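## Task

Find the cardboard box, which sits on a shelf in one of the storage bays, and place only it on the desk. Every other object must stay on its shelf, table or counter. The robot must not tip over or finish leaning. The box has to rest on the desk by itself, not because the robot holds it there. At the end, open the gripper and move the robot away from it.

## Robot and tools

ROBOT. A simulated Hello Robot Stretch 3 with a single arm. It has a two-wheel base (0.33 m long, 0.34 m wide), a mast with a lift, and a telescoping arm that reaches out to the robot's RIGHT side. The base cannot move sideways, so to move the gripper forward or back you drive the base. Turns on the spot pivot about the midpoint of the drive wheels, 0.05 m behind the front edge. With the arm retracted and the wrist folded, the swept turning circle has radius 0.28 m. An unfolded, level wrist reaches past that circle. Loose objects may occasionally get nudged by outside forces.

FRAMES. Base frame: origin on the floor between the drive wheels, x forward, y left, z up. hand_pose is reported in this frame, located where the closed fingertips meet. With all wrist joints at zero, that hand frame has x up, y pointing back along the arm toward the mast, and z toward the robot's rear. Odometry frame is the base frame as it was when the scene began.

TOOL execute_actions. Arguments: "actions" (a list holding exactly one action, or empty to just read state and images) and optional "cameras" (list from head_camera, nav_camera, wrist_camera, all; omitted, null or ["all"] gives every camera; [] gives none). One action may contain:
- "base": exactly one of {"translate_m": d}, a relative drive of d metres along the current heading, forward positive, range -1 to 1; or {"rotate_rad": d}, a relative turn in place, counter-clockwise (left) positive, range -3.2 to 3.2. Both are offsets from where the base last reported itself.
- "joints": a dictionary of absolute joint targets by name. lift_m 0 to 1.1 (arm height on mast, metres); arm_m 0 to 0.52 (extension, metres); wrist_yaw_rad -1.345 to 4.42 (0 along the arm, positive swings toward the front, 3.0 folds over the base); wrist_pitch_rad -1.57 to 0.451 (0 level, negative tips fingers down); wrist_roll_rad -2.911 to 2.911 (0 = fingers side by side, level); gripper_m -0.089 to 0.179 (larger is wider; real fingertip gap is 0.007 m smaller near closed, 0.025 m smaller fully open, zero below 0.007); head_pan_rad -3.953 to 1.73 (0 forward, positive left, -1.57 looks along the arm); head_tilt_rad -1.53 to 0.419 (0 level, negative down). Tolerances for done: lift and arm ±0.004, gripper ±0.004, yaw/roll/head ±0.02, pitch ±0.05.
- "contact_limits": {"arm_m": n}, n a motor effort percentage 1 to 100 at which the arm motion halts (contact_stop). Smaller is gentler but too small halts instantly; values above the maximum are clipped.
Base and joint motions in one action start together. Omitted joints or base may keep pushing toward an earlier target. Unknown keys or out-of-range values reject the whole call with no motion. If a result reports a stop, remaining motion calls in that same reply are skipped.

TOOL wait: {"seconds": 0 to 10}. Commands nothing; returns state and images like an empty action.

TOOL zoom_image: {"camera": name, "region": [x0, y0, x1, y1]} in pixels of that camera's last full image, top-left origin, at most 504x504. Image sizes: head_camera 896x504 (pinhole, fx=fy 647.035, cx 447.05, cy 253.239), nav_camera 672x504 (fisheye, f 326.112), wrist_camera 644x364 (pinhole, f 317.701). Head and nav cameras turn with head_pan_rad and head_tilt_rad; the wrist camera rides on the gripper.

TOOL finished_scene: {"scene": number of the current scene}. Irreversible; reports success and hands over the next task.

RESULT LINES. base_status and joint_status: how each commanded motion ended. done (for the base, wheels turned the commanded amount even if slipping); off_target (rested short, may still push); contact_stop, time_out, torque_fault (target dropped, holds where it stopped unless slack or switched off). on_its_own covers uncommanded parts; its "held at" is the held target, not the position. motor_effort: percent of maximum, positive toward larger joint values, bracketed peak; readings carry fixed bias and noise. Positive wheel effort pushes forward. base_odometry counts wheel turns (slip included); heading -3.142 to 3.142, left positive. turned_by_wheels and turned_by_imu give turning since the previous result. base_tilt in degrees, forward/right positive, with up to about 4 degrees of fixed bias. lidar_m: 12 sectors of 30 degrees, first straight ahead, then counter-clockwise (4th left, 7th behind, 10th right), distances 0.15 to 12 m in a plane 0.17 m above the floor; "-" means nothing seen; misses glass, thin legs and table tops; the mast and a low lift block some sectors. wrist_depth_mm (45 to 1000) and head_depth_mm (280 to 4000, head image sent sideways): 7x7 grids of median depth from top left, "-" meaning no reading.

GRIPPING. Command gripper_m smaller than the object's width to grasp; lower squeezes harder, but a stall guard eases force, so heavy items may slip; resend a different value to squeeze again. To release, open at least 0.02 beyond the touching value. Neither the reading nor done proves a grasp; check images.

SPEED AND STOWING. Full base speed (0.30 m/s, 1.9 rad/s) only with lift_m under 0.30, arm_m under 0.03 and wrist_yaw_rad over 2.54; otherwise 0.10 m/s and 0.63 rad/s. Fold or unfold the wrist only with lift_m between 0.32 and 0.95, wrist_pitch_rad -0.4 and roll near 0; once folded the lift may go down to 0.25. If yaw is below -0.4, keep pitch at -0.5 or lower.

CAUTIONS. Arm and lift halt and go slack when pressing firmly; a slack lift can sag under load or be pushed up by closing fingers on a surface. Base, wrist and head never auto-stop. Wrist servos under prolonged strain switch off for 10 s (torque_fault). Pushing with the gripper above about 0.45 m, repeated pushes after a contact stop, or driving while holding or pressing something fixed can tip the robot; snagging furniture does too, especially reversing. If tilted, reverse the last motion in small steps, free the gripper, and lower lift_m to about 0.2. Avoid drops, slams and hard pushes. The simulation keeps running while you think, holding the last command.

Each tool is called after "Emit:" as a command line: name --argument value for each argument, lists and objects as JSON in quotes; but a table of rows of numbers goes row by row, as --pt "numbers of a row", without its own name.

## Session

Emit:
execute_actions --actions '[]'

Scene clock: 0.00 s.
base_odometry: x=+0.000 y=+0.000 heading=+0.000 (m, m, rad; odometry frame)
turned_by_wheels: +0.000 (rad since the last result)
turned_by_imu: +0.000 (rad since the last result)
base_tilt: forward=-0.3 right=+0.9 (deg)
lidar_m: 1.03 0.98 1.27 0.93 2.24 2.21 1.42 1.09 1.04 1.11 1.00 0.98
head_depth_mm: 909 907 905 896 896 892 890 / 962 959 957 950 948 941 939 / 1022 1015 1018 1008 1003 1002 991 / 1087 1084 1075 1078 1063 1061 1059 / 1164 1156 1156 1146 1138 1134 1128 / 1223 1127 1148 1165 1183 1178 1178 / 1017 1001 1013 1020 1035 1049 1057
base_status: not commanded
joint_positions: lift_m=+0.409 arm_m=+0.000 wrist_yaw_rad=+3.143 wrist_pitch_rad=-0.473 wrist_roll_rad=+0.019 gripper_m=+0.037 head_pan_rad=+0.006 head_tilt_rad=-0.020
joint_status: not commanded
motor_effort: left_wheel=+0 right_wheel=+1 lift_m=+26 arm_m=+1 wrist_yaw_rad=+1 wrist_pitch_rad=+4 wrist_roll_rad=+0 gripper_m=+0 head_pan_rad=+0 head_tilt_rad=+2 (%)
hand_pose: x=-0.0214 y=+0.0720 z=+0.4093 quat_wxyz=(+0.167, +0.693, +0.165, +0.681) (m; base frame)
wrist_depth_mm: - - - - 933 - - / - - - - - - - / 979 996 - - - - - / 792 819 832 843 885 895 923 / 669 678 692 720 738 737 755 / 580 583 - 604 612 622 645 / 508 528 - - 539 556 557
pictures: head_camera (sideways: a quarter turn clockwise sets it upright), nav_camera (sideways: a quarter turn counterclockwise sets it upright), wrist_camera
Images, in order (width x height): head_camera 896x504, nav_camera 672x504, wrist_camera 644x364.

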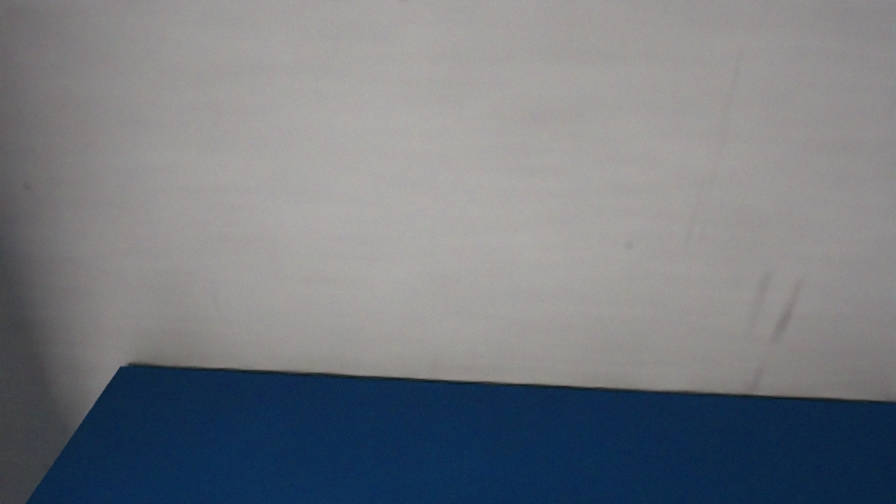

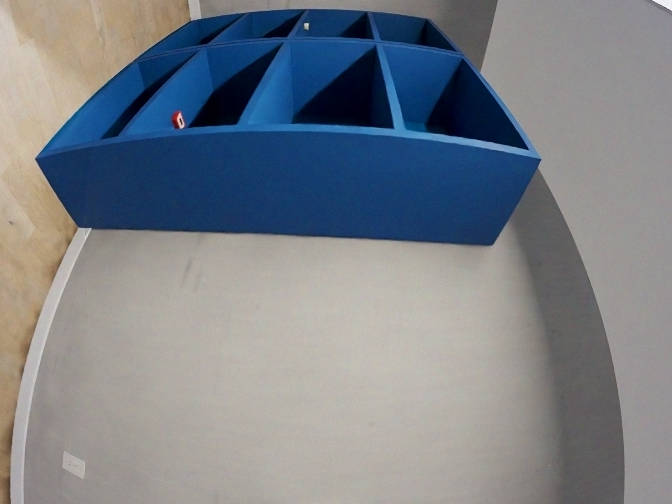

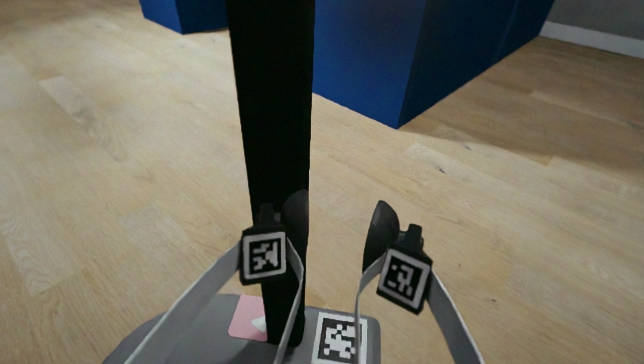

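Emit:
execute_actions --actions '[{"base":{"rotate_rad":1.75},"joints":{"lift_m":0.28}}]' --cameras '[]'

Emit:
execute_actions --actions '[{"base":{"translate_m":1.0},"joints":{"head_pan_rad":-1.2,"head_tilt_rad":-0.3}}]' --cameras '["nav_camera"]'

Scene clock: 10.90 s.
base_odometry: x=+0.000 y=+0.000 heading=+1.750 (m, m, rad; odometry frame)
turned_by_wheels: +1.750 (rad since the last result)
turned_by_imu: +1.756 (rad since the last result)
base_tilt: forward=-0.3 right=+0.9 (deg)
lidar_m: 0.96 1.97 2.20 1.25 1.04 1.05 1.14 0.97 0.98 0.98 0.99 0.93
head_depth_mm: 947 926 943 962 987 1009 1039 / 901 885 879 879 871 879 874 / 999 956 956 953 945 935 926 / 1715 1053 1050 1036 1032 1019 1012 / 1918 2538 2247 2265 1136 1125 1117 / 1929 2921 2099 2120 2154 2166 2116 / 1946 2726 1917 1921 1959 1972 1962
base_status: done
joint_positions: lift_m=+0.280 arm_m=+0.000 wrist_yaw_rad=+3.143 wrist_pitch_rad=-0.474 wrist_roll_rad=+0.019 gripper_m=+0.037 head_pan_rad=+0.006 head_tilt_rad=-0.020
joint_status: all done
motor_effort: left_wheel=-1(5) right_wheel=+2(10) lift_m=+22(25) arm_m=+0(0) wrist_yaw_rad=+1(1) wrist_pitch_rad=+4(4) wrist_roll_rad=+0(0) gripper_m=+0(0) head_pan_rad=+0(0) head_tilt_rad=+2(1) (%)
hand_pose: x=-0.0214 y=+0.0718 z=+0.2806 quat_wxyz=(+0.168, +0.693, +0.165, +0.681) (m; base frame)
wrist_depth_mm: 780 902 - - - - - / 845 915 - - - - - / 742 750 771 797 827 864 895 / 601 612 631 639 659 676 681 / 505 529 553 555 565 560 574 / 440 - - - - 475 486 / - - - - 411 415 423
pictures: none
No camera images: the call's "cameras" was empty. Leave "cameras" out to get every camera's image.

Scene clock: 16.17 s.
base_odometry: x=-0.178 y=+0.984 heading=+1.750 (m, m, rad; odometry frame)
turned_by_wheels: +0.000 (rad since the last result)
turned_by_imu: -0.279 (rad since the last result)
base_tilt: forward=-0.2 right=+0.9 (deg)
lidar_m: 0.15 0.19 1.13 1.96 1.84 1.76 1.82 1.72 1.18 0.20 0.15 -
head_depth_mm: - - - - 1661 1759 1475 / - - - - - - 856 / - - - - - - - / - - - - - - - / - - - - - - - / - - - - - - - / - - - - - - -
base_status: done
joint_positions: lift_m=+0.280 arm_m=+0.000 wrist_yaw_rad=+3.141 wrist_pitch_rad=-0.479 wrist_roll_rad=+0.019 gripper_m=+0.037 head_pan_rad=-1.197 head_tilt_rad=-0.302
joint_status: all done
motor_effort: left_wheel=+1(22) right_wheel=+8(73) lift_m=+25(30) arm_m=+0(4) wrist_yaw_rad=+4(33) wrist_pitch_rad=+6(8) wrist_roll_rad=+0(0) gripper_m=+0(0) head_pan_rad=-1(27) head_tilt_rad=+1(16) (%)
hand_pose: x=-0.0210 y=+0.0712 z=+0.2794 quat_wxyz=(+0.170, +0.693, +0.166, +0.680) (m; base frame)
wrist_depth_mm: - - - - - - - / 959 984 - - - - 972 / 727 743 761 800 823 841 880 / 603 609 621 632 648 672 682 / 499 523 547 550 566 550 576 / 441 - - - - 469 477 / - - - - 407 413 413
pictures: nav_camera (sideways: a quarter turn counterclockwise sets it upright)
Images, in order (width x height): nav_camera 672x504.

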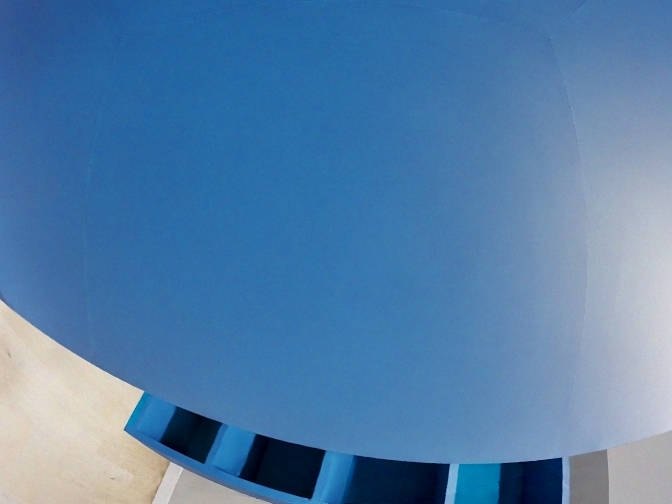

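Emit:
execute_actions --actions '[{"base":{"translate_m":-0.3}}]' --cameras '[]'

Emit:
execute_actions --actions '[{"base":{"rotate_rad":-1.45}}]' --cameras '[]'

Emit:
execute_actions --actions '[{"base":{"translate_m":0.5}}]' --cameras '[]'

Emit:
execute_actions --actions '[{"base":{"rotate_rad":1.57}}]' --cameras '["nav_camera"]'

Scene clock: 28.67 s.
base_odometry: x=-0.125 y=+0.689 heading=+1.750 (m, m, rad; odometry frame)
turned_by_wheels: +0.000 (rad since the last result)
turned_by_imu: -0.001 (rad since the last result)
base_tilt: forward=-0.3 right=+0.8 (deg)
lidar_m: 0.41 1.32 1.42 1.90 1.57 1.50 1.53 1.57 1.50 1.11 1.64 0.40
head_depth_mm: 1434 1448 1519 1357 1593 1196 1271 / 1561 1572 1671 1634 1684 1680 1461 / 1618 1692 1807 1858 1650 1793 1493 / 1489 1564 1700 1784 1826 1846 1522 / 1443 1528 1621 1691 1801 1854 1506 / 2067 2289 2362 2496 2496 1919 1491 / 2020 2127 2244 2387 2454 1897 1481
base_status: done
joint_positions: lift_m=+0.280 arm_m=+0.000 wrist_yaw_rad=+3.141 wrist_pitch_rad=-0.479 wrist_roll_rad=+0.019 gripper_m=+0.037 head_pan_rad=-1.197 head_tilt_rad=-0.302
joint_status: not commanded
motor_effort: left_wheel=+1(5) right_wheel=+1(6) lift_m=+25(26) arm_m=+1(0) wrist_yaw_rad=+1(3) wrist_pitch_rad=+6(6) wrist_roll_rad=+0(0) gripper_m=+0(0) head_pan_rad=-1(1) head_tilt_rad=+1(1) (%)
hand_pose: x=-0.0211 y=+0.0712 z=+0.2794 quat_wxyz=(+0.170, +0.693, +0.166, +0.680) (m; base frame)
wrist_depth_mm: - - - - - - - / 939 969 - - - - - / 733 754 760 800 811 844 873 / 595 612 624 641 659 669 676 / 502 530 544 553 555 553 562 / 445 - - - - 470 480 / - - - - 408 414 422
pictures: none
No camera images: the call's "cameras" was empty. Leave "cameras" out to get every camera's image.

Scene clock: 30.80 s.
base_odometry: x=-0.125 y=+0.689 heading=+0.300 (m, m, rad; odometry frame)
turned_by_wheels: -1.450 (rad since the last result)
turned_by_imu: -1.455 (rad since the last result)
base_tilt: forward=-0.3 right=+0.8 (deg)
lidar_m: 1.11 0.41 0.40 0.43 1.32 2.29 1.91 1.52 1.50 1.58 1.52 1.17
head_depth_mm: 1562 1614 1656 1691 1740 1787 1567 / 1752 1801 1830 1907 1962 1929 1551 / 1693 1807 1936 2057 2166 2002 1537 / 1582 1666 1778 1906 2060 1964 1530 / 1481 1549 1656 1756 1876 1895 1514 / 1382 1449 1537 1633 1737 1789 1487 / 1297 1356 1442 1511 1595 1686 1484
base_status: done
joint_positions: lift_m=+0.280 arm_m=+0.000 wrist_yaw_rad=+3.141 wrist_pitch_rad=-0.479 wrist_roll_rad=+0.019 gripper_m=+0.037 head_pan_rad=-1.197 head_tilt_rad=-0.302
joint_status: not commanded
motor_effort: left_wheel=+3(9) right_wheel=-1(6) lift_m=+25(25) arm_m=+0(0) wrist_yaw_rad=+2(2) wrist_pitch_rad=+6(6) wrist_roll_rad=+0(0) gripper_m=+0(0) head_pan_rad=-1(1) head_tilt_rad=+1(1) (%)
hand_pose: x=-0.0211 y=+0.0712 z=+0.2794 quat_wxyz=(+0.170, +0.693, +0.166, +0.680) (m; base frame)
wrist_depth_mm: - - - - 449 375 321 / 942 975 - 771 488 401 336 / 735 759 767 685 531 430 359 / 597 606 620 642 577 460 379 / 503 526 552 554 553 497 425 / 442 - - - - 473 469 / - - - - 406 418 419
pictures: none
No camera images: the call's "cameras" was empty. Leave "cameras" out to get every camera's image.

Scene clock: 34.10 s.
base_odometry: x=+0.353 y=+0.837 heading=+0.300 (m, m, rad; odometry frame)
turned_by_wheels: +0.000 (rad since the last result)
turned_by_imu: -0.001 (rad since the last result)
base_tilt: forward=-0.2 right=+0.9 (deg)
lidar_m: 1.15 1.17 0.85 0.38 0.36 0.68 2.33 1.82 1.76 1.42 1.11 0.63
head_depth_mm: 1444 1560 1672 1856 1994 2036 1562 / 1330 1423 1535 1654 1797 1905 1547 / 1220 1301 1395 1504 1621 1765 1542 / 1139 1205 1292 1364 1463 1580 1529 / 1058 1116 1196 1256 1350 1445 1485 / 991 1046 1105 1167 1249 1332 1390 / 932 985 1032 1090 1158 1230 1300
base_status: done
joint_positions: lift_m=+0.280 arm_m=+0.000 wrist_yaw_rad=+3.141 wrist_pitch_rad=-0.479 wrist_roll_rad=+0.019 gripper_m=+0.037 head_pan_rad=-1.197 head_tilt_rad=-0.302
joint_status: not commanded
motor_effort: left_wheel=+3(7) right_wheel=-2(4) lift_m=+25(26) arm_m=+1(1) wrist_yaw_rad=+2(2) wrist_pitch_rad=+6(6) wrist_roll_rad=+0(0) gripper_m=+0(0) head_pan_rad=-1(2) head_tilt_rad=+1(1) (%)
hand_pose: x=-0.0212 y=+0.0712 z=+0.2794 quat_wxyz=(+0.170, +0.693, +0.166, +0.680) (m; base frame)
wrist_depth_mm: - 397 306 445 585 - - / 930 486 343 497 683 - - / 740 621 392 575 767 841 865 / 601 594 458 609 652 670 678 / 500 524 522 554 556 558 564 / 442 - - - - 473 480 / - - - - 401 414 418
pictures: none
No camera images: the call's "cameras" was empty. Leave "cameras" out to get every camera's image.

Scene clock: 36.47 s.
base_odometry: x=+0.353 y=+0.837 heading=+1.870 (m, m, rad; odometry frame)
turned_by_wheels: +1.570 (rad since the last result)
turned_by_imu: +1.574 (rad since the last result)
base_tilt: forward=-0.2 right=+0.9 (deg)
lidar_m: 0.39 0.32 0.66 2.33 1.82 1.76 1.43 1.11 0.63 1.14 1.17 0.87
head_depth_mm: 1123 939 1187 1167 798 1202 926 / 1197 1010 1308 1173 1376 1189 950 / 1112 1157 1269 1136 1443 1178 1322 / 1031 1080 1168 1205 1336 1217 1424 / 1035 1086 1140 1198 1275 1353 1409 / 1780 1858 1936 2053 1773 1824 1504 / 1672 1762 1856 1959 2105 1887 1477
base_status: done
joint_positions: lift_m=+0.280 arm_m=+0.000 wrist_yaw_rad=+3.141 wrist_pitch_rad=-0.479 wrist_roll_rad=+0.019 gripper_m=+0.037 head_pan_rad=-1.197 head_tilt_rad=-0.302
joint_status: not commanded
motor_effort: left_wheel=-1(5) right_wheel=+2(10) lift_m=+25(25) arm_m=+0(0) wrist_yaw_rad=+1(2) wrist_pitch_rad=+6(6) wrist_roll_rad=+0(0) gripper_m=+0(0) head_pan_rad=-1(1) head_tilt_rad=+1(1) (%)
hand_pose: x=-0.0212 y=+0.0712 z=+0.2794 quat_wxyz=(+0.170, +0.693, +0.166, +0.680) (m; base frame)
wrist_depth_mm: - - - - - - - / 946 959 - - - - - / 725 741 762 796 810 835 867 / 593 618 621 637 653 671 656 / 509 528 543 553 567 554 502 / 441 - - - - 469 368 / - - - - 407 414 356
pictures: nav_camera (sideways: a quarter turn counterclockwise sets it upright)
Images, in order (width x height): nav_camera 672x504.

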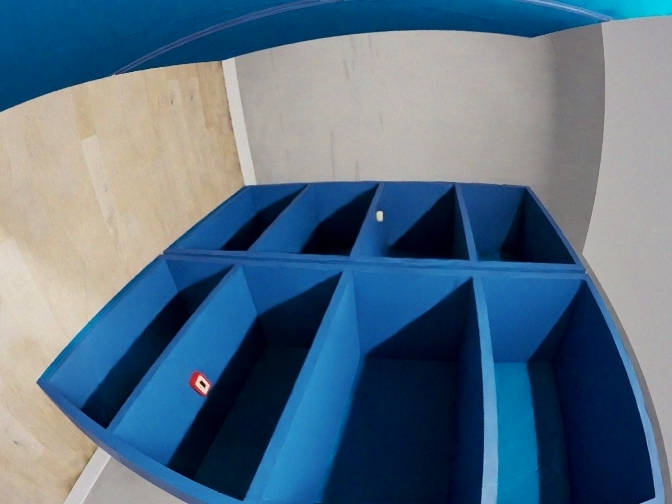

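Still need more to the right; go diagonally.

Emit:
execute_actions --actions '[{"base":{"rotate_rad":-0.8}}]' --cameras '[]'

Emit:
execute_actions --actions '[{"base":{"translate_m":0.5}}]' --cameras '[]'

Emit:
execute_actions --actions '[{"base":{"rotate_rad":0.8}}]' --cameras '[]'

Emit:
execute_actions --actions '[{"base":{"translate_m":0.8},"joints":{"head_pan_rad":-1.57}}]' --cameras '["nav_camera"]'

Scene clock: 46.97 s.
base_odometry: x=+0.353 y=+0.837 heading=+1.070 (m, m, rad; odometry frame)
turned_by_wheels: -0.800 (rad since the last result)
turned_by_imu: -0.804 (rad since the last result)
base_tilt: forward=-0.2 right=+1.0 (deg)
lidar_m: 1.98 0.53 0.33 0.32 2.41 1.99 1.76 1.78 1.21 1.09 0.63 1.17
head_depth_mm: 891 938 990 1041 1099 1163 1240 / 907 951 999 1059 1117 1183 1259 / 921 964 1019 1072 1140 1203 1285 / 623 710 819 975 1129 1203 1288 / 527 552 584 621 654 703 776 / 595 991 1047 1048 725 1138 889 / 607 1002 1062 1027 759 1128 875
base_status: done
joint_positions: lift_m=+0.280 arm_m=+0.000 wrist_yaw_rad=+3.141 wrist_pitch_rad=-0.479 wrist_roll_rad=+0.019 gripper_m=+0.037 head_pan_rad=-1.197 head_tilt_rad=-0.302
joint_status: not commanded
motor_effort: left_wheel=+3(8) right_wheel=-2(5) lift_m=+25(25) arm_m=+0(1) wrist_yaw_rad=+2(2) wrist_pitch_rad=+6(6) wrist_roll_rad=+0(0) gripper_m=+0(0) head_pan_rad=-1(2) head_tilt_rad=+1(1) (%)
hand_pose: x=-0.0212 y=+0.0712 z=+0.2794 quat_wxyz=(+0.170, +0.693, +0.166, +0.680) (m; base frame)
wrist_depth_mm: - - - - 399 315 317 / 950 980 - 997 398 351 353 / 739 757 755 750 406 389 401 / 598 604 620 640 458 454 466 / 506 529 545 552 505 514 528 / 442 - - - - 473 483 / - - - - 403 410 418
pictures: none
No camera images: the call's "cameras" was empty. Leave "cameras" out to get every camera's image.

Scene clock: 50.27 s.
base_odometry: x=+0.593 y=+1.275 heading=+1.070 (m, m, rad; odometry frame)
turned_by_wheels: +0.000 (rad since the last result)
turned_by_imu: -0.001 (rad since the last result)
base_tilt: forward=-0.2 right=+0.9 (deg)
lidar_m: 1.49 0.69 0.43 0.39 0.39 0.47 2.26 1.77 0.63 0.79 0.88 0.73
head_depth_mm: 433 841 883 928 701 567 927 / 447 856 901 939 687 1053 922 / 462 865 912 950 676 1051 912 / 477 877 925 960 666 1076 883 / 494 890 933 973 656 1092 895 / 451 904 953 979 646 1097 887 / 466 915 968 997 635 1090 880
base_status: done
joint_positions: lift_m=+0.280 arm_m=+0.000 wrist_yaw_rad=+3.141 wrist_pitch_rad=-0.479 wrist_roll_rad=+0.019 gripper_m=+0.037 head_pan_rad=-1.197 head_tilt_rad=-0.302
joint_status: not commanded
motor_effort: left_wheel=+3(9) right_wheel=-2(5) lift_m=+25(25) arm_m=+1(0) wrist_yaw_rad=+2(2) wrist_pitch_rad=+6(6) wrist_roll_rad=+0(0) gripper_m=+0(0) head_pan_rad=-2(2) head_tilt_rad=+1(1) (%)
hand_pose: x=-0.0212 y=+0.0712 z=+0.2794 quat_wxyz=(+0.170, +0.693, +0.166, +0.680) (m; base frame)
wrist_depth_mm: 377 384 387 393 398 403 408 / 425 428 428 436 441 446 455 / 671 476 482 494 493 510 513 / 592 539 552 565 572 577 588 / 504 533 546 549 563 547 565 / 442 - - - - 468 479 / - - - - 407 409 421
pictures: none
No camera images: the call's "cameras" was empty. Leave "cameras" out to get every camera's image.

Scene clock: 52.07 s.
base_odometry: x=+0.593 y=+1.275 heading=+1.870 (m, m, rad; odometry frame)
turned_by_wheels: +0.800 (rad since the last result)
turned_by_imu: +0.803 (rad since the last result)
base_tilt: forward=-0.3 right=+0.8 (deg)
lidar_m: 0.51 0.39 0.39 0.41 2.32 2.25 1.31 0.63 0.98 0.73 1.51 1.13
head_depth_mm: 619 680 743 813 700 998 925 / 601 635 673 728 734 875 905 / 1265 692 716 744 770 816 856 / 1429 1168 1546 1106 1534 1118 997 / 1410 1454 1578 1314 1615 1247 1422 / 1319 1374 1471 1514 1584 1676 1456 / 1274 1340 1396 1490 1560 1659 1497
base_status: done
joint_positions: lift_m=+0.280 arm_m=+0.000 wrist_yaw_rad=+3.141 wrist_pitch_rad=-0.479 wrist_roll_rad=+0.019 gripper_m=+0.037 head_pan_rad=-1.197 head_tilt_rad=-0.302
joint_status: not commanded
motor_effort: left_wheel=+0(5) right_wheel=+3(8) lift_m=+25(25) arm_m=+0(0) wrist_yaw_rad=+2(2) wrist_pitch_rad=+6(6) wrist_roll_rad=+0(0) gripper_m=+0(0) head_pan_rad=-1(1) head_tilt_rad=+1(1) (%)
hand_pose: x=-0.0212 y=+0.0711 z=+0.2794 quat_wxyz=(+0.170, +0.693, +0.166, +0.680) (m; base frame)
wrist_depth_mm: - - - 520 434 362 310 / 965 966 - 567 470 386 326 / 726 753 766 623 511 411 346 / 598 600 616 642 563 445 366 / 502 528 548 551 549 480 393 / 444 - - - - 472 424 / - - - - 406 411 415
pictures: none
No camera images: the call's "cameras" was empty. Leave "cameras" out to get every camera's image.

Scene clock: 57.07 s.
base_odometry: x=+0.356 y=+2.039 heading=+1.870 (m, m, rad; odometry frame)
turned_by_wheels: +0.000 (rad since the last result)
turned_by_imu: +0.949 (rad since the last result)
base_tilt: forward=-0.2 right=+0.8 (deg)
lidar_m: - - 0.15 0.30 1.87 1.11 0.84 1.33 1.14 0.33 0.15 -
head_depth_mm: 951 1002 1064 1130 1207 1296 1392 / 939 995 1058 1124 1196 1274 1371 / 935 989 1045 1111 1182 1265 1360 / 931 983 1038 1099 1169 1254 1342 / 919 978 1029 1092 1166 1244 1333 / 533 567 606 648 694 743 799 / 325 329 336 348 361 374 386
base_status: done
joint_positions: lift_m=+0.280 arm_m=+0.000 wrist_yaw_rad=+3.142 wrist_pitch_rad=-0.479 wrist_roll_rad=+0.019 gripper_m=+0.037 head_pan_rad=-1.577 head_tilt_rad=-0.309
joint_status: all done
motor_effort: left_wheel=+3(69) right_wheel=+3(76) lift_m=+26(29) arm_m=+1(0) wrist_yaw_rad=+1(13) wrist_pitch_rad=+6(7) wrist_roll_rad=+0(0) gripper_m=+0(0) head_pan_rad=+2(44) head_tilt_rad=+3(13) (%)
hand_pose: x=-0.0214 y=+0.0712 z=+0.2793 quat_wxyz=(+0.169, +0.693, +0.166, +0.681) (m; base frame)
wrist_depth_mm: - - - - 631 227 138 / 845 975 996 - 560 218 134 / 733 745 758 780 514 209 131 / 597 608 615 638 461 201 128 / 497 529 544 557 321 193 124 / 442 - - - - 186 122 / - - - - 320 172 118
pictures: nav_camera (sideways: a quarter turn counterclockwise sets it upright)
Images, in order (width x height): nav_camera 672x504.

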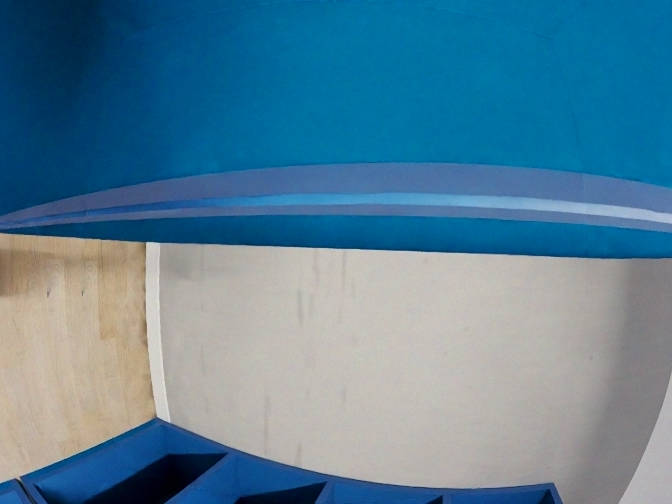

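Facing left wall now. Back off, turn right 90°.

Emit:
execute_actions --actions '[{"base":{"translate_m":-0.3}}]' --cameras '[]'

Emit:
execute_actions --actions '[{"base":{"rotate_rad":-1.6}}]' --cameras '["nav_camera"]'

Scene clock: 65.37 s.
base_odometry: x=+0.444 y=+1.752 heading=+1.870 (m, m, rad; odometry frame)
turned_by_wheels: +0.000 (rad since the last result)
turned_by_imu: -0.001 (rad since the last result)
base_tilt: forward=-0.3 right=+0.9 (deg)
lidar_m: 0.38 0.39 0.54 2.64 0.90 1.02 0.55 0.55 1.15 1.10 0.55 0.40
head_depth_mm: 954 1003 1067 1131 1194 1247 1337 / 949 1001 1055 1115 1196 1285 1380 / 944 993 1052 1112 1184 1268 1362 / 935 983 1040 1109 1174 1260 1350 / 930 972 1035 1095 1162 1241 1342 / 918 970 1023 1080 1154 1233 1323 / 911 962 1017 1075 1144 1221 1314
base_status: done
joint_positions: lift_m=+0.280 arm_m=+0.000 wrist_yaw_rad=+3.142 wrist_pitch_rad=-0.479 wrist_roll_rad=+0.019 gripper_m=+0.037 head_pan_rad=-1.577 head_tilt_rad=-0.309
joint_status: not commanded
motor_effort: left_wheel=+1(4) right_wheel=+0(6) lift_m=+26(26) arm_m=+0(0) wrist_yaw_rad=+1(0) wrist_pitch_rad=+6(6) wrist_roll_rad=+0(0) gripper_m=+0(0) head_pan_rad=+2(2) head_tilt_rad=+3(3) (%)
hand_pose: x=-0.0214 y=+0.0712 z=+0.2793 quat_wxyz=(+0.169, +0.693, +0.166, +0.681) (m; base frame)
wrist_depth_mm: 796 790 - - - - 543 / 755 818 - - - - 535 / 607 715 759 797 824 782 519 / 553 616 615 641 655 672 510 / 500 522 547 545 558 553 496 / 446 - - - - 471 460 / - - - - 408 411 412
pictures: none
No camera images: the call's "cameras" was empty. Leave "cameras" out to get every camera's image.

Scene clock: 67.60 s.
base_odometry: x=+0.444 y=+1.752 heading=+0.270 (m, m, rad; odometry frame)
turned_by_wheels: -1.600 (rad since the last result)
turned_by_imu: -1.605 (rad since the last result)
base_tilt: forward=-0.2 right=+0.8 (deg)
lidar_m: 1.10 0.56 0.40 0.38 0.39 0.52 2.64 0.90 0.99 0.55 0.55 1.16
head_depth_mm: 502 904 960 1002 691 1146 920 / 462 895 951 995 678 1131 910 / 478 888 936 980 670 1114 908 / 443 881 929 967 657 1100 900 / 454 869 920 959 648 1087 894 / 462 850 893 897 639 1012 880 / 423 499 518 535 546 568 612
base_status: done
joint_positions: lift_m=+0.280 arm_m=+0.000 wrist_yaw_rad=+3.142 wrist_pitch_rad=-0.479 wrist_roll_rad=+0.019 gripper_m=+0.037 head_pan_rad=-1.577 head_tilt_rad=-0.309
joint_status: not commanded
motor_effort: left_wheel=+3(8) right_wheel=-2(6) lift_m=+26(26) arm_m=+0(0) wrist_yaw_rad=+0(0) wrist_pitch_rad=+6(6) wrist_roll_rad=+0(0) gripper_m=+0(0) head_pan_rad=+2(2) head_tilt_rad=+3(3) (%)
hand_pose: x=-0.0214 y=+0.0712 z=+0.2793 quat_wxyz=(+0.169, +0.693, +0.166, +0.681) (m; base frame)
wrist_depth_mm: 426 416 407 389 384 375 359 / 477 462 450 431 422 413 396 / 539 524 512 487 471 458 441 / 596 580 580 545 543 511 497 / 503 531 549 550 562 559 545 / 445 - - - - 472 482 / - - - - 405 413 419
pictures: nav_camera (sideways: a quarter turn counterclockwise sets it upright)
Images, in order (width x height): nav_camera 672x504.

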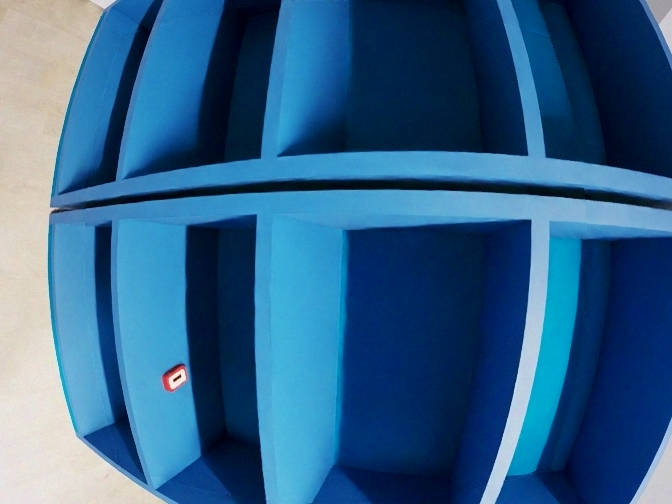

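Emit:
execute_actions --actions '[{"base":{"translate_m":0.5},"joints":{"lift_m":0.92,"wrist_pitch_rad":-0.4}}]' --cameras '[]'

Emit:
execute_actions --actions '[{"joints":{"wrist_yaw_rad":0,"gripper_m":0.15}}]' --cameras '[]'

Emit:
execute_actions --actions '[{"joints":{"wrist_pitch_rad":-0.1}}]' --cameras '["wrist_camera"]'

Scene clock: 83.17 s.
base_odometry: x=+0.926 y=+1.886 heading=+0.270 (m, m, rad; odometry frame)
turned_by_wheels: +0.000 (rad since the last result)
turned_by_imu: -0.002 (rad since the last result)
base_tilt: forward=-0.3 right=+0.8 (deg)
lidar_m: 0.60 0.59 0.42 0.40 0.41 0.55 3.14 1.33 0.59 0.97 0.81 0.63
head_depth_mm: 446 655 648 638 615 598 641 / 462 826 869 849 680 764 794 / 430 871 925 964 668 1040 908 / 441 861 911 949 657 1063 899 / 413 858 902 942 649 1056 891 / 419 843 892 928 637 1044 882 / 431 837 881 917 628 1038 877
base_status: done
joint_positions: lift_m=+0.920 arm_m=+0.000 wrist_yaw_rad=+3.142 wrist_pitch_rad=-0.423 wrist_roll_rad=+0.019 gripper_m=+0.037 head_pan_rad=-1.577 head_tilt_rad=-0.309
joint_status: all done
motor_effort: left_wheel=+2(7) right_wheel=-2(5) lift_m=+31(30) arm_m=+0(0) wrist_yaw_rad=+0(2) wrist_pitch_rad=+8(9) wrist_roll_rad=+0(0) gripper_m=+0(0) head_pan_rad=+2(1) head_tilt_rad=+3(3) (%)
hand_pose: x=-0.0214 y=+0.0785 z=+0.9313 quat_wxyz=(+0.150, +0.698, +0.148, +0.685) (m; base frame)
wrist_depth_mm: 436 431 416 404 392 381 372 / 480 472 459 443 432 419 404 / 539 531 516 489 474 460 447 / 629 612 586 547 533 511 502 / 731 698 653 633 588 581 566 / 884 821 791 736 715 675 634 / 983 973 952 864 844 780 709
pictures: none
No camera images: the call's "cameras" was empty. Leave "cameras" out to get every camera's image.

Scene clock: 85.77 s.
base_odometry: x=+0.926 y=+1.886 heading=+0.270 (m, m, rad; odometry frame)
turned_by_wheels: +0.000 (rad since the last result)
turned_by_imu: +0.000 (rad since the last result)
base_tilt: forward=-0.2 right=+0.8 (deg)
lidar_m: 0.60 0.59 0.42 0.40 0.41 0.55 3.14 1.33 0.59 0.97 0.81 0.63
head_depth_mm: 445 654 648 638 614 599 641 / 461 821 866 845 679 763 790 / 427 868 925 962 669 1039 942 / 441 861 909 950 658 1069 958 / 413 852 901 942 648 1057 923 / 419 843 893 932 637 1042 912 / 430 836 880 914 628 1037 879
base_status: not commanded
joint_positions: lift_m=+0.920 arm_m=+0.000 wrist_yaw_rad=+0.002 wrist_pitch_rad=-0.423 wrist_roll_rad=+0.019 gripper_m=+0.150 head_pan_rad=-1.577 head_tilt_rad=-0.309
joint_status: all done
motor_effort: left_wheel=+3(3) right_wheel=-2(2) lift_m=+31(31) arm_m=-1(0) wrist_yaw_rad=-3(3) wrist_pitch_rad=+8(8) wrist_roll_rad=+0(0) gripper_m=+0(100) head_pan_rad=+2(2) head_tilt_rad=+3(3) (%)
hand_pose: x=-0.0210 y=-0.3689 z=+0.9313 quat_wxyz=(+0.685, +0.148, -0.697, -0.149) (m; base frame)
wrist_depth_mm: 267 265 266 290 317 351 315 / 613 767 763 266 258 248 249 / 645 854 847 821 794 496 316 / 670 840 846 865 846 483 312 / 639 703 698 725 730 493 342 / 591 577 596 608 625 - 394 / 751 929 925 548 537 507 555
pictures: none
No camera images: the call's "cameras" was empty. Leave "cameras" out to get every camera's image.

Scene clock: 86.77 s.
base_odometry: x=+0.926 y=+1.886 heading=+0.270 (m, m, rad; odometry frame)
turned_by_wheels: +0.000 (rad since the last result)
turned_by_imu: +0.000 (rad since the last result)
base_tilt: forward=-0.3 right=+0.7 (deg)
lidar_m: 0.60 0.59 0.42 0.40 0.41 0.55 3.12 1.33 0.59 0.97 0.81 0.63
head_depth_mm: 447 655 647 640 613 601 640 / 462 823 863 848 678 760 789 / 428 872 922 961 669 1050 906 / 441 863 911 948 657 1063 - / 413 852 905 942 648 1055 946 / 420 847 892 929 639 1050 857 / 430 836 882 916 627 1034 874
base_status: not commanded
joint_positions: lift_m=+0.920 arm_m=+0.000 wrist_yaw_rad=+0.002 wrist_pitch_rad=-0.127 wrist_roll_rad=+0.019 gripper_m=+0.150 head_pan_rad=-1.577 head_tilt_rad=-0.309
joint_status: all done
motor_effort: left_wheel=+3(3) right_wheel=-2(2) lift_m=+31(31) arm_m=+0(0) wrist_yaw_rad=-2(4) wrist_pitch_rad=+9(10) wrist_roll_rad=+0(0) gripper_m=+0(0) head_pan_rad=+2(1) head_tilt_rad=+3(3) (%)
hand_pose: x=-0.0209 y=-0.3963 z=+1.0021 quat_wxyz=(+0.699, +0.046, -0.712, -0.045) (m; base frame)
wrist_depth_mm: 617 697 673 666 643 538 331 / 610 718 708 703 681 520 325 / 346 333 424 489 583 468 317 / 622 298 294 288 292 324 294 / 675 866 846 838 799 289 280 / 664 768 805 850 806 - 304 / 625 648 672 702 694 455 320
pictures: wrist_camera
Images, in order (width x height): wrist_camera 644x364.

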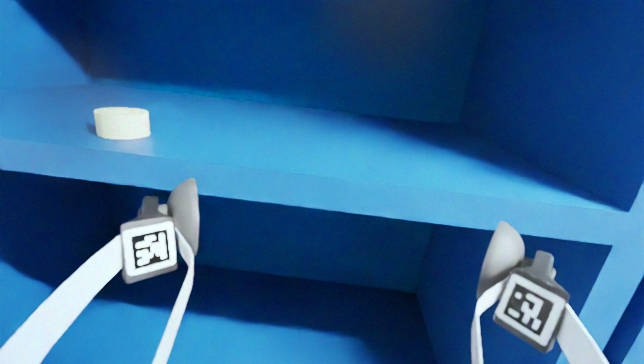

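Emit:
execute_actions --actions '[{"joints":{"wrist_pitch_rad":-0.4,"wrist_yaw_rad":3.0}}]' --cameras '[]'

Emit:
execute_actions --actions '[{"base":{"translate_m":-1.0},"joints":{"lift_m":0.28}}]' --cameras '[]'

Emit:
execute_actions --actions '[{"base":{"translate_m":-0.5}}]' --cameras '[]'

Emit:
execute_actions --actions '[{"base":{"rotate_rad":1.57}}]' --cameras '[]'

Emit:
execute_actions --actions '[{"base":{"translate_m":1.0},"joints":{"head_pan_rad":-1.2}}]' --cameras '["nav_camera"]'

Scene clock: 101.10 s.
base_odometry: x=+0.926 y=+1.886 heading=+0.270 (m, m, rad; odometry frame)
turned_by_wheels: +0.000 (rad since the last result)
turned_by_imu: -0.001 (rad since the last result)
base_tilt: forward=-0.1 right=+0.8 (deg)
lidar_m: 0.60 0.59 0.42 0.40 0.41 0.55 3.13 1.33 0.59 0.97 0.81 0.63
head_depth_mm: 447 654 649 637 615 599 642 / 462 826 862 849 679 761 792 / 429 870 921 964 670 1044 905 / 441 866 909 953 657 1067 900 / 412 854 899 942 649 1052 892 / 419 844 892 927 639 1045 879 / 431 832 882 918 629 1038 872
base_status: not commanded
joint_positions: lift_m=+0.920 arm_m=+0.000 wrist_yaw_rad=+2.998 wrist_pitch_rad=-0.412 wrist_roll_rad=+0.019 gripper_m=+0.150 head_pan_rad=-1.577 head_tilt_rad=-0.309
joint_status: all done
motor_effort: left_wheel=+3(2) right_wheel=-2(2) lift_m=+31(31) arm_m=+0(0) wrist_yaw_rad=+3(3) wrist_pitch_rad=+4(9) wrist_roll_rad=+0(0) gripper_m=+0(0) head_pan_rad=+2(2) head_tilt_rad=+4(3) (%)
hand_pose: x=+0.0111 y=+0.0776 z=+0.9337 quat_wxyz=(+0.195, +0.707, +0.093, +0.673) (m; base frame)
wrist_depth_mm: 393 392 400 405 408 410 420 / 431 430 443 443 447 453 466 / 481 480 483 496 503 506 515 / 526 540 549 560 562 573 583 / 597 582 630 635 647 645 631 / 674 738 744 738 759 - 647 / 824 816 869 885 913 884 614
pictures: none
No camera images: the call's "cameras" was empty. Leave "cameras" out to get every camera's image.

Scene clock: 109.97 s.
base_odometry: x=-0.038 y=+1.619 heading=+0.270 (m, m, rad; odometry frame)
turned_by_wheels: +0.000 (rad since the last result)
turned_by_imu: -0.001 (rad since the last result)
base_tilt: forward=-0.2 right=+0.8 (deg)
lidar_m: 1.60 0.54 0.38 0.36 0.37 2.27 2.14 1.51 0.60 0.77 0.90 0.83
head_depth_mm: 474 515 526 555 1106 1209 1304 / 523 687 674 665 612 635 683 / 478 898 940 923 670 916 850 / 495 898 949 986 659 1109 899 / 460 886 933 971 648 1097 887 / 467 875 929 961 639 1087 884 / 479 867 917 945 629 1069 853
base_status: done
joint_positions: lift_m=+0.280 arm_m=+0.000 wrist_yaw_rad=+2.998 wrist_pitch_rad=-0.414 wrist_roll_rad=+0.019 gripper_m=+0.150 head_pan_rad=-1.577 head_tilt_rad=-0.309
joint_status: all done
motor_effort: left_wheel=+2(6) right_wheel=-1(7) lift_m=+21(30) arm_m=+2(1) wrist_yaw_rad=+2(3) wrist_pitch_rad=+5(5) wrist_roll_rad=+0(0) gripper_m=+0(0) head_pan_rad=+2(2) head_tilt_rad=+3(4) (%)
hand_pose: x=+0.0108 y=+0.0774 z=+0.2937 quat_wxyz=(+0.196, +0.707, +0.094, +0.673) (m; base frame)
wrist_depth_mm: - 361 364 371 374 380 382 / - 398 407 407 412 422 422 / 812 445 448 453 454 463 473 / 648 607 499 513 518 522 533 / 534 560 547 551 561 579 589 / 468 - - - 493 - 519 / - - - - 431 425 441
pictures: none
No camera images: the call's "cameras" was empty. Leave "cameras" out to get every camera's image.

Scene clock: 113.27 s.
base_odometry: x=-0.520 y=+1.485 heading=+0.270 (m, m, rad; odometry frame)
turned_by_wheels: +0.000 (rad since the last result)
turned_by_imu: +0.000 (rad since the last result)
base_tilt: forward=-0.3 right=+0.7 (deg)
lidar_m: 1.55 0.51 0.42 0.83 2.45 1.75 1.63 1.53 1.09 1.04 0.62 1.25
head_depth_mm: 906 954 1010 1081 1152 1234 1328 / 895 948 1000 1066 1136 1210 1314 / 887 934 992 1048 1129 1194 1293 / 877 927 984 1037 1108 1185 1274 / 867 916 966 1029 1090 1169 1250 / 864 904 960 1020 1082 1151 1233 / 851 894 941 999 1051 1124 1202
base_status: done
joint_positions: lift_m=+0.280 arm_m=+0.000 wrist_yaw_rad=+2.999 wrist_pitch_rad=-0.414 wrist_roll_rad=+0.019 gripper_m=+0.150 head_pan_rad=-1.577 head_tilt_rad=-0.309
joint_status: not commanded
motor_effort: left_wheel=+3(6) right_wheel=-1(7) lift_m=+22(22) arm_m=+0(0) wrist_yaw_rad=+1(2) wrist_pitch_rad=+5(5) wrist_roll_rad=+0(0) gripper_m=+0(0) head_pan_rad=+2(2) head_tilt_rad=+3(4) (%)
hand_pose: x=+0.0108 y=+0.0774 z=+0.2937 quat_wxyz=(+0.196, +0.707, +0.094, +0.673) (m; base frame)
wrist_depth_mm: - - - - 704 385 365 / - - - - 704 405 405 / 831 838 892 900 687 447 450 / 637 663 685 696 661 501 513 / 534 563 561 581 571 560 579 / 471 - - - 501 - 517 / - - - - 423 427 446
pictures: none
No camera images: the call's "cameras" was empty. Leave "cameras" out to get every camera's image.

Scene clock: 115.53 s.
base_odometry: x=-0.520 y=+1.485 heading=+1.840 (m, m, rad; odometry frame)
turned_by_wheels: +1.570 (rad since the last result)
turned_by_imu: +1.574 (rad since the last result)
base_tilt: forward=-0.2 right=+0.9 (deg)
lidar_m: 0.81 2.38 1.75 1.63 1.54 1.09 1.04 0.62 1.25 1.59 0.51 0.42
head_depth_mm: 1815 1902 1998 1268 1272 1300 1410 / 1818 1910 1994 2148 1889 1862 1481 / 1827 1942 2041 2132 2277 1977 1523 / 1804 1894 2031 2152 2277 1953 1512 / 1796 1885 2005 2112 2287 1935 1512 / 1795 1864 1988 2095 2225 1920 1489 / 1471 1536 1579 1627 1683 1714 1450
base_status: done
joint_positions: lift_m=+0.280 arm_m=+0.000 wrist_yaw_rad=+2.999 wrist_pitch_rad=-0.414 wrist_roll_rad=+0.019 gripper_m=+0.150 head_pan_rad=-1.577 head_tilt_rad=-0.309
joint_status: not commanded
motor_effort: left_wheel=+0(5) right_wheel=+3(10) lift_m=+22(22) arm_m=-1(0) wrist_yaw_rad=+2(2) wrist_pitch_rad=+4(5) wrist_roll_rad=+0(0) gripper_m=+0(0) head_pan_rad=+2(1) head_tilt_rad=+3(4) (%)
hand_pose: x=+0.0108 y=+0.0773 z=+0.2937 quat_wxyz=(+0.196, +0.707, +0.094, +0.673) (m; base frame)
wrist_depth_mm: - - - - - - - / - - - - - - - / 820 833 891 907 946 977 - / 639 668 683 702 729 747 781 / 545 562 566 583 585 613 623 / 469 - - - 495 - 522 / - - - - 426 424 446
pictures: none
No camera images: the call's "cameras" was empty. Leave "cameras" out to get every camera's image.

Scene clock: 120.73 s.
base_odometry: x=-0.786 y=+2.449 heading=+1.840 (m, m, rad; odometry frame)
turned_by_wheels: +0.000 (rad since the last result)
turned_by_imu: -0.001 (rad since the last result)
base_tilt: forward=-0.3 right=+0.8 (deg)
lidar_m: 0.75 2.33 1.63 1.70 1.75 2.14 1.58 0.29 0.28 1.09 1.06 0.75
head_depth_mm: 1726 1776 1883 1963 2046 1818 1266 / 1744 1827 1919 2023 2132 1989 1544 / 1800 1889 1991 2102 2212 1967 1538 / 1855 1938 2058 2136 2280 1954 1506 / 1644 1771 1906 2057 2228 1918 1506 / 1308 1400 1473 1572 1666 1724 1490 / 1099 1149 1213 1275 1340 1401 1410
base_status: done
joint_positions: lift_m=+0.280 arm_m=+0.000 wrist_yaw_rad=+3.001 wrist_pitch_rad=-0.415 wrist_roll_rad=+0.019 gripper_m=+0.150 head_pan_rad=-1.207 head_tilt_rad=-0.308
joint_status: all done
motor_effort: left_wheel=-1(3) right_wheel=+2(8) lift_m=+22(22) arm_m=+1(1) wrist_yaw_rad=-1(23) wrist_pitch_rad=+5(5) wrist_roll_rad=+0(0) gripper_m=+0(0) head_pan_rad=+1(18) head_tilt_rad=+3(4) (%)
hand_pose: x=+0.0102 y=+0.0774 z=+0.2936 quat_wxyz=(+0.195, +0.707, +0.095, +0.674) (m; base frame)
wrist_depth_mm: - - - - - - - / - - - - - - - / 830 837 885 920 949 - - / 645 666 687 700 735 740 779 / 531 562 566 577 585 612 621 / 467 - - - 494 - 521 / - - - - 426 426 446
pictures: nav_camera (sideways: a quarter turn counterclockwise sets it upright)
Images, in order (width x height): nav_camera 672x504.

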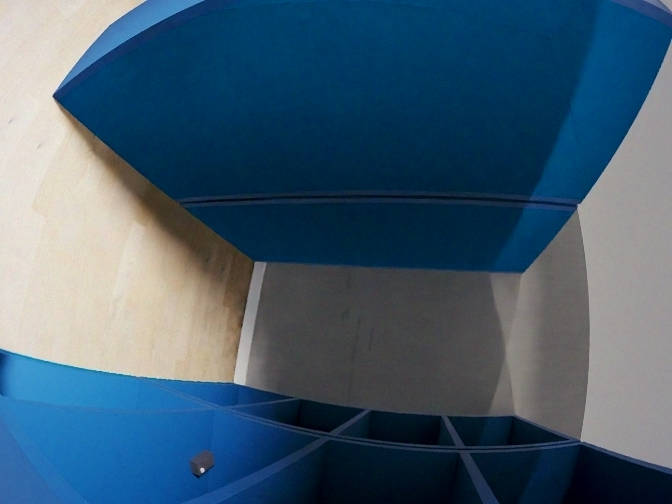

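Emit:
execute_actions --actions '[{"base":{"translate_m":0.35}}]' --cameras '[]'

Emit:
execute_actions --actions '[{"base":{"rotate_rad":-1.57}}]' --cameras '[]'

Emit:
execute_actions --actions '[{"base":{"translate_m":0.9},"joints":{"head_pan_rad":-1.57}}]' --cameras '["nav_camera"]'

Scene clock: 131.87 s.
base_odometry: x=-0.879 y=+2.786 heading=+1.840 (m, m, rad; odometry frame)
turned_by_wheels: +0.000 (rad since the last result)
turned_by_imu: -0.001 (rad since the last result)
base_tilt: forward=-0.1 right=+0.9 (deg)
lidar_m: 0.62 1.61 1.44 1.72 1.77 2.31 0.85 0.58 1.20 1.69 0.54 0.41
head_depth_mm: 1700 1771 1864 1960 2065 2024 1553 / 1731 1809 1907 2012 2127 1977 1543 / 1680 1836 1932 2065 2185 1962 1519 / 1106 1217 1345 1487 1689 1802 1514 / 827 887 957 1027 1120 1229 1357 / 662 697 740 782 838 892 961 / 549 577 603 634 668 703 743
base_status: done
joint_positions: lift_m=+0.280 arm_m=+0.000 wrist_yaw_rad=+3.001 wrist_pitch_rad=-0.415 wrist_roll_rad=+0.019 gripper_m=+0.150 head_pan_rad=-1.207 head_tilt_rad=-0.308
joint_status: not commanded
motor_effort: left_wheel=+0(3) right_wheel=+2(7) lift_m=+22(22) arm_m=+0(0) wrist_yaw_rad=-1(2) wrist_pitch_rad=+5(5) wrist_roll_rad=+0(0) gripper_m=+0(0) head_pan_rad=+2(2) head_tilt_rad=+3(3) (%)
hand_pose: x=+0.0102 y=+0.0774 z=+0.2936 quat_wxyz=(+0.195, +0.707, +0.095, +0.674) (m; base frame)
wrist_depth_mm: - - - - - - - / - - - - - - - / 805 841 875 913 963 980 - / 643 664 685 697 728 746 777 / 537 556 570 578 591 619 626 / 465 - - - 499 - 515 / - - - - 426 423 448
pictures: none
No camera images: the call's "cameras" was empty. Leave "cameras" out to get every camera's image.

Scene clock: 134.13 s.
base_odometry: x=-0.879 y=+2.786 heading=+0.270 (m, m, rad; odometry frame)
turned_by_wheels: -1.570 (rad since the last result)
turned_by_imu: -1.575 (rad since the last result)
base_tilt: forward=-0.2 right=+0.7 (deg)
lidar_m: 1.64 0.54 0.41 0.63 1.61 1.44 1.72 1.77 2.32 0.84 0.58 1.20
head_depth_mm: 1971 2089 2186 2287 2394 2014 1556 / 1983 2091 2216 2363 2448 2005 1549 / 787 1736 2097 2199 2339 1980 1527 / 526 576 636 710 805 925 1093 / 480 505 534 565 601 651 705 / 527 981 1031 1029 679 1133 883 / 629 1013 1066 1007 705 1121 876
base_status: done
joint_positions: lift_m=+0.280 arm_m=+0.000 wrist_yaw_rad=+3.001 wrist_pitch_rad=-0.415 wrist_roll_rad=+0.019 gripper_m=+0.150 head_pan_rad=-1.207 head_tilt_rad=-0.308
joint_status: not commanded
motor_effort: left_wheel=+3(9) right_wheel=-2(6) lift_m=+22(22) arm_m=+0(1) wrist_yaw_rad=-1(1) wrist_pitch_rad=+5(5) wrist_roll_rad=+0(0) gripper_m=+0(0) head_pan_rad=+2(2) head_tilt_rad=+3(3) (%)
hand_pose: x=+0.0102 y=+0.0774 z=+0.2936 quat_wxyz=(+0.195, +0.707, +0.095, +0.674) (m; base frame)
wrist_depth_mm: - - - - 549 380 384 / - - - - 547 418 425 / 817 837 875 898 542 468 476 / 639 663 687 696 544 524 540 / 536 561 565 576 571 583 586 / 465 - - - 493 - 518 / - - - - 427 425 447
pictures: none
No camera images: the call's "cameras" was empty. Leave "cameras" out to get every camera's image.

Scene clock: 138.90 s.
base_odometry: x=-0.012 y=+3.027 heading=+0.270 (m, m, rad; odometry frame)
turned_by_wheels: +0.000 (rad since the last result)
turned_by_imu: -0.001 (rad since the last result)
base_tilt: forward=-0.4 right=+0.7 (deg)
lidar_m: 1.15 0.59 0.42 0.40 0.41 0.55 2.62 0.85 0.93 0.72 0.54 1.20
head_depth_mm: 444 886 939 980 692 1103 923 / 459 877 931 969 660 1091 916 / 427 868 918 959 664 1078 907 / 439 859 911 950 660 1070 898 / 446 854 905 941 650 1062 893 / 416 847 892 934 639 1043 843 / 429 652 675 700 603 681 774
base_status: done
joint_positions: lift_m=+0.280 arm_m=+0.000 wrist_yaw_rad=+3.001 wrist_pitch_rad=-0.415 wrist_roll_rad=+0.019 gripper_m=+0.150 head_pan_rad=-1.563 head_tilt_rad=-0.308
joint_status: all done
motor_effort: left_wheel=+3(8) right_wheel=-2(5) lift_m=+22(22) arm_m=+1(1) wrist_yaw_rad=-2(1) wrist_pitch_rad=+5(5) wrist_roll_rad=+0(0) gripper_m=+0(0) head_pan_rad=-2(18) head_tilt_rad=+3(3) (%)
hand_pose: x=+0.0102 y=+0.0774 z=+0.2936 quat_wxyz=(+0.195, +0.707, +0.095, +0.674) (m; base frame)
wrist_depth_mm: 384 393 397 403 405 414 418 / 432 433 439 442 448 459 458 / 470 479 485 496 498 504 512 / 531 536 551 549 562 577 582 / 531 561 563 573 593 614 618 / 470 - - - 495 - 520 / - - - - 427 428 447
pictures: nav_camera (sideways: a quarter turn counterclockwise sets it upright)
Images, in order (width x height): nav_camera 672x504.

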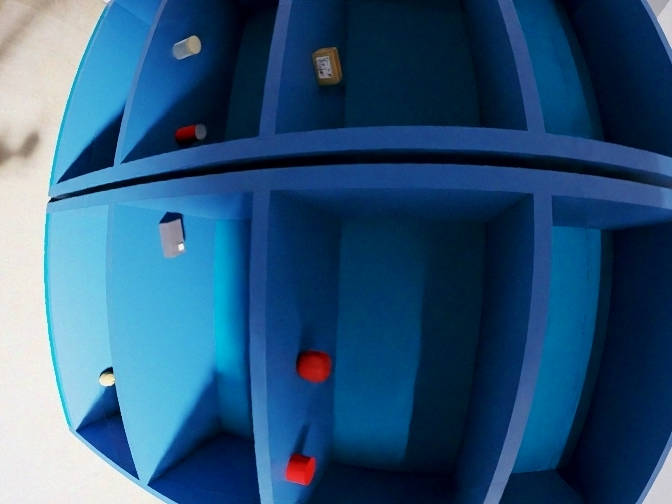

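Box on third shelf, ~0.45 m ahead.

Emit:
execute_actions --actions '[{"base":{"translate_m":0.45},"joints":{"lift_m":0.92}}]' --cameras '[]'

Emit:
execute_actions --actions '[{"joints":{"wrist_yaw_rad":0}}]' --cameras '[]'

Emit:
execute_actions --actions '[{"joints":{"wrist_pitch_rad":-0.1,"lift_m":0.97}}]' --cameras '["wrist_camera"]'

Scene clock: 152.83 s.
base_odometry: x=+0.422 y=+3.147 heading=+0.271 (m, m, rad; odometry frame)
turned_by_wheels: +0.000 (rad since the last result)
turned_by_imu: -0.002 (rad since the last result)
base_tilt: forward=-0.2 right=+0.7 (deg)
lidar_m: 0.70 0.61 0.44 0.42 0.43 0.57 2.71 1.24 0.54 0.66 0.95 0.73
head_depth_mm: 419 453 468 492 531 568 612 / 415 608 602 586 572 559 609 / 425 848 885 880 671 691 799 / 403 847 896 932 659 1031 875 / 406 839 889 922 650 1021 847 / 417 830 880 915 639 1008 884 / 428 825 871 907 629 1000 872
base_status: done
joint_positions: lift_m=+0.920 arm_m=+0.000 wrist_yaw_rad=+3.001 wrist_pitch_rad=-0.415 wrist_roll_rad=+0.019 gripper_m=+0.150 head_pan_rad=-1.563 head_tilt_rad=-0.308
joint_status: all done
motor_effort: left_wheel=+2(8) right_wheel=-2(6) lift_m=+31(33) arm_m=+1(1) wrist_yaw_rad=-2(1) wrist_pitch_rad=+5(5) wrist_roll_rad=+0(0) gripper_m=+0(0) head_pan_rad=-2(2) head_tilt_rad=+3(3) (%)
hand_pose: x=+0.0102 y=+0.0774 z=+0.9332 quat_wxyz=(+0.195, +0.707, +0.095, +0.674) (m; base frame)
wrist_depth_mm: 403 414 413 419 422 423 433 / 443 456 454 464 463 467 478 / 488 504 510 506 518 521 533 / 548 551 566 577 579 592 592 / 620 619 654 653 670 662 681 / 712 747 751 760 774 - 757 / 865 881 887 921 938 968 729
pictures: none
No camera images: the call's "cameras" was empty. Leave "cameras" out to get every camera's image.

Scene clock: 155.33 s.
base_odometry: x=+0.422 y=+3.147 heading=+0.271 (m, m, rad; odometry frame)
turned_by_wheels: +0.000 (rad since the last result)
turned_by_imu: +0.000 (rad since the last result)
base_tilt: forward=-0.3 right=+0.8 (deg)
lidar_m: 0.70 0.61 0.43 0.42 0.43 0.57 2.71 1.24 0.53 0.65 0.95 0.73
head_depth_mm: 419 451 468 491 529 566 613 / 416 608 602 588 572 558 605 / 425 846 882 880 670 689 811 / 403 846 894 932 660 1035 958 / 406 839 884 923 650 1017 890 / 417 829 878 916 638 1009 914 / 429 824 874 909 631 1000 877
base_status: not commanded
joint_positions: lift_m=+0.920 arm_m=+0.000 wrist_yaw_rad=+0.002 wrist_pitch_rad=-0.415 wrist_roll_rad=+0.019 gripper_m=+0.150 head_pan_rad=-1.563 head_tilt_rad=-0.308
joint_status: all done
motor_effort: left_wheel=+2(2) right_wheel=-1(1) lift_m=+31(31) arm_m=+1(0) wrist_yaw_rad=-3(1) wrist_pitch_rad=+5(5) wrist_roll_rad=+0(0) gripper_m=+0(0) head_pan_rad=-2(3) head_tilt_rad=+3(3) (%)
hand_pose: x=-0.0210 y=-0.3700 z=+0.9332 quat_wxyz=(+0.686, +0.145, -0.698, -0.146) (m; base frame)
wrist_depth_mm: 256 262 281 307 342 307 215 / 720 762 257 251 242 241 234 / 761 861 808 793 711 308 254 / 758 825 858 865 657 303 285 / 670 710 708 698 610 340 722 / 587 568 594 617 574 - 658 / 871 939 544 537 521 481 565
pictures: none
No camera images: the call's "cameras" was empty. Leave "cameras" out to get every camera's image.

Scene clock: 156.63 s.
base_odometry: x=+0.422 y=+3.147 heading=+0.271 (m, m, rad; odometry frame)
turned_by_wheels: +0.000 (rad since the last result)
turned_by_imu: +0.000 (rad since the last result)
base_tilt: forward=-0.3 right=+0.9 (deg)
lidar_m: 0.70 0.61 0.43 0.42 0.43 0.57 2.71 1.24 0.53 0.65 0.95 0.73
head_depth_mm: 418 453 468 492 530 565 - / 415 609 602 588 573 552 - / 425 846 886 880 671 546 728 / 403 848 895 931 660 535 - / 407 840 886 923 649 531 - / 417 830 877 911 638 1010 882 / 428 824 868 905 630 1000 876
base_status: not commanded
joint_positions: lift_m=+0.970 arm_m=+0.000 wrist_yaw_rad=+0.002 wrist_pitch_rad=-0.126 wrist_roll_rad=+0.019 gripper_m=+0.150 head_pan_rad=-1.563 head_tilt_rad=-0.308
joint_status: all done
motor_effort: left_wheel=+3(3) right_wheel=-2(2) lift_m=+31(33) arm_m=+0(0) wrist_yaw_rad=-2(3) wrist_pitch_rad=+9(10) wrist_roll_rad=+0(0) gripper_m=+0(0) head_pan_rad=-3(2) head_tilt_rad=+3(3) (%)
hand_pose: x=-0.0209 y=-0.3964 z=+1.0524 quat_wxyz=(+0.699, +0.045, -0.712, -0.045) (m; base frame)
wrist_depth_mm: 684 669 662 643 627 332 217 / 720 709 701 686 665 320 229 / 529 584 619 690 646 309 240 / 342 365 395 419 437 298 254 / 726 301 297 294 307 281 266 / 762 827 863 870 434 - 282 / 680 704 735 754 520 318 829
pictures: wrist_camera
Images, in order (width x height): wrist_camera 644x364.

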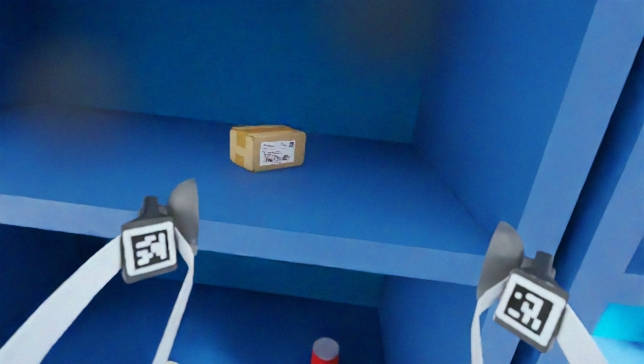

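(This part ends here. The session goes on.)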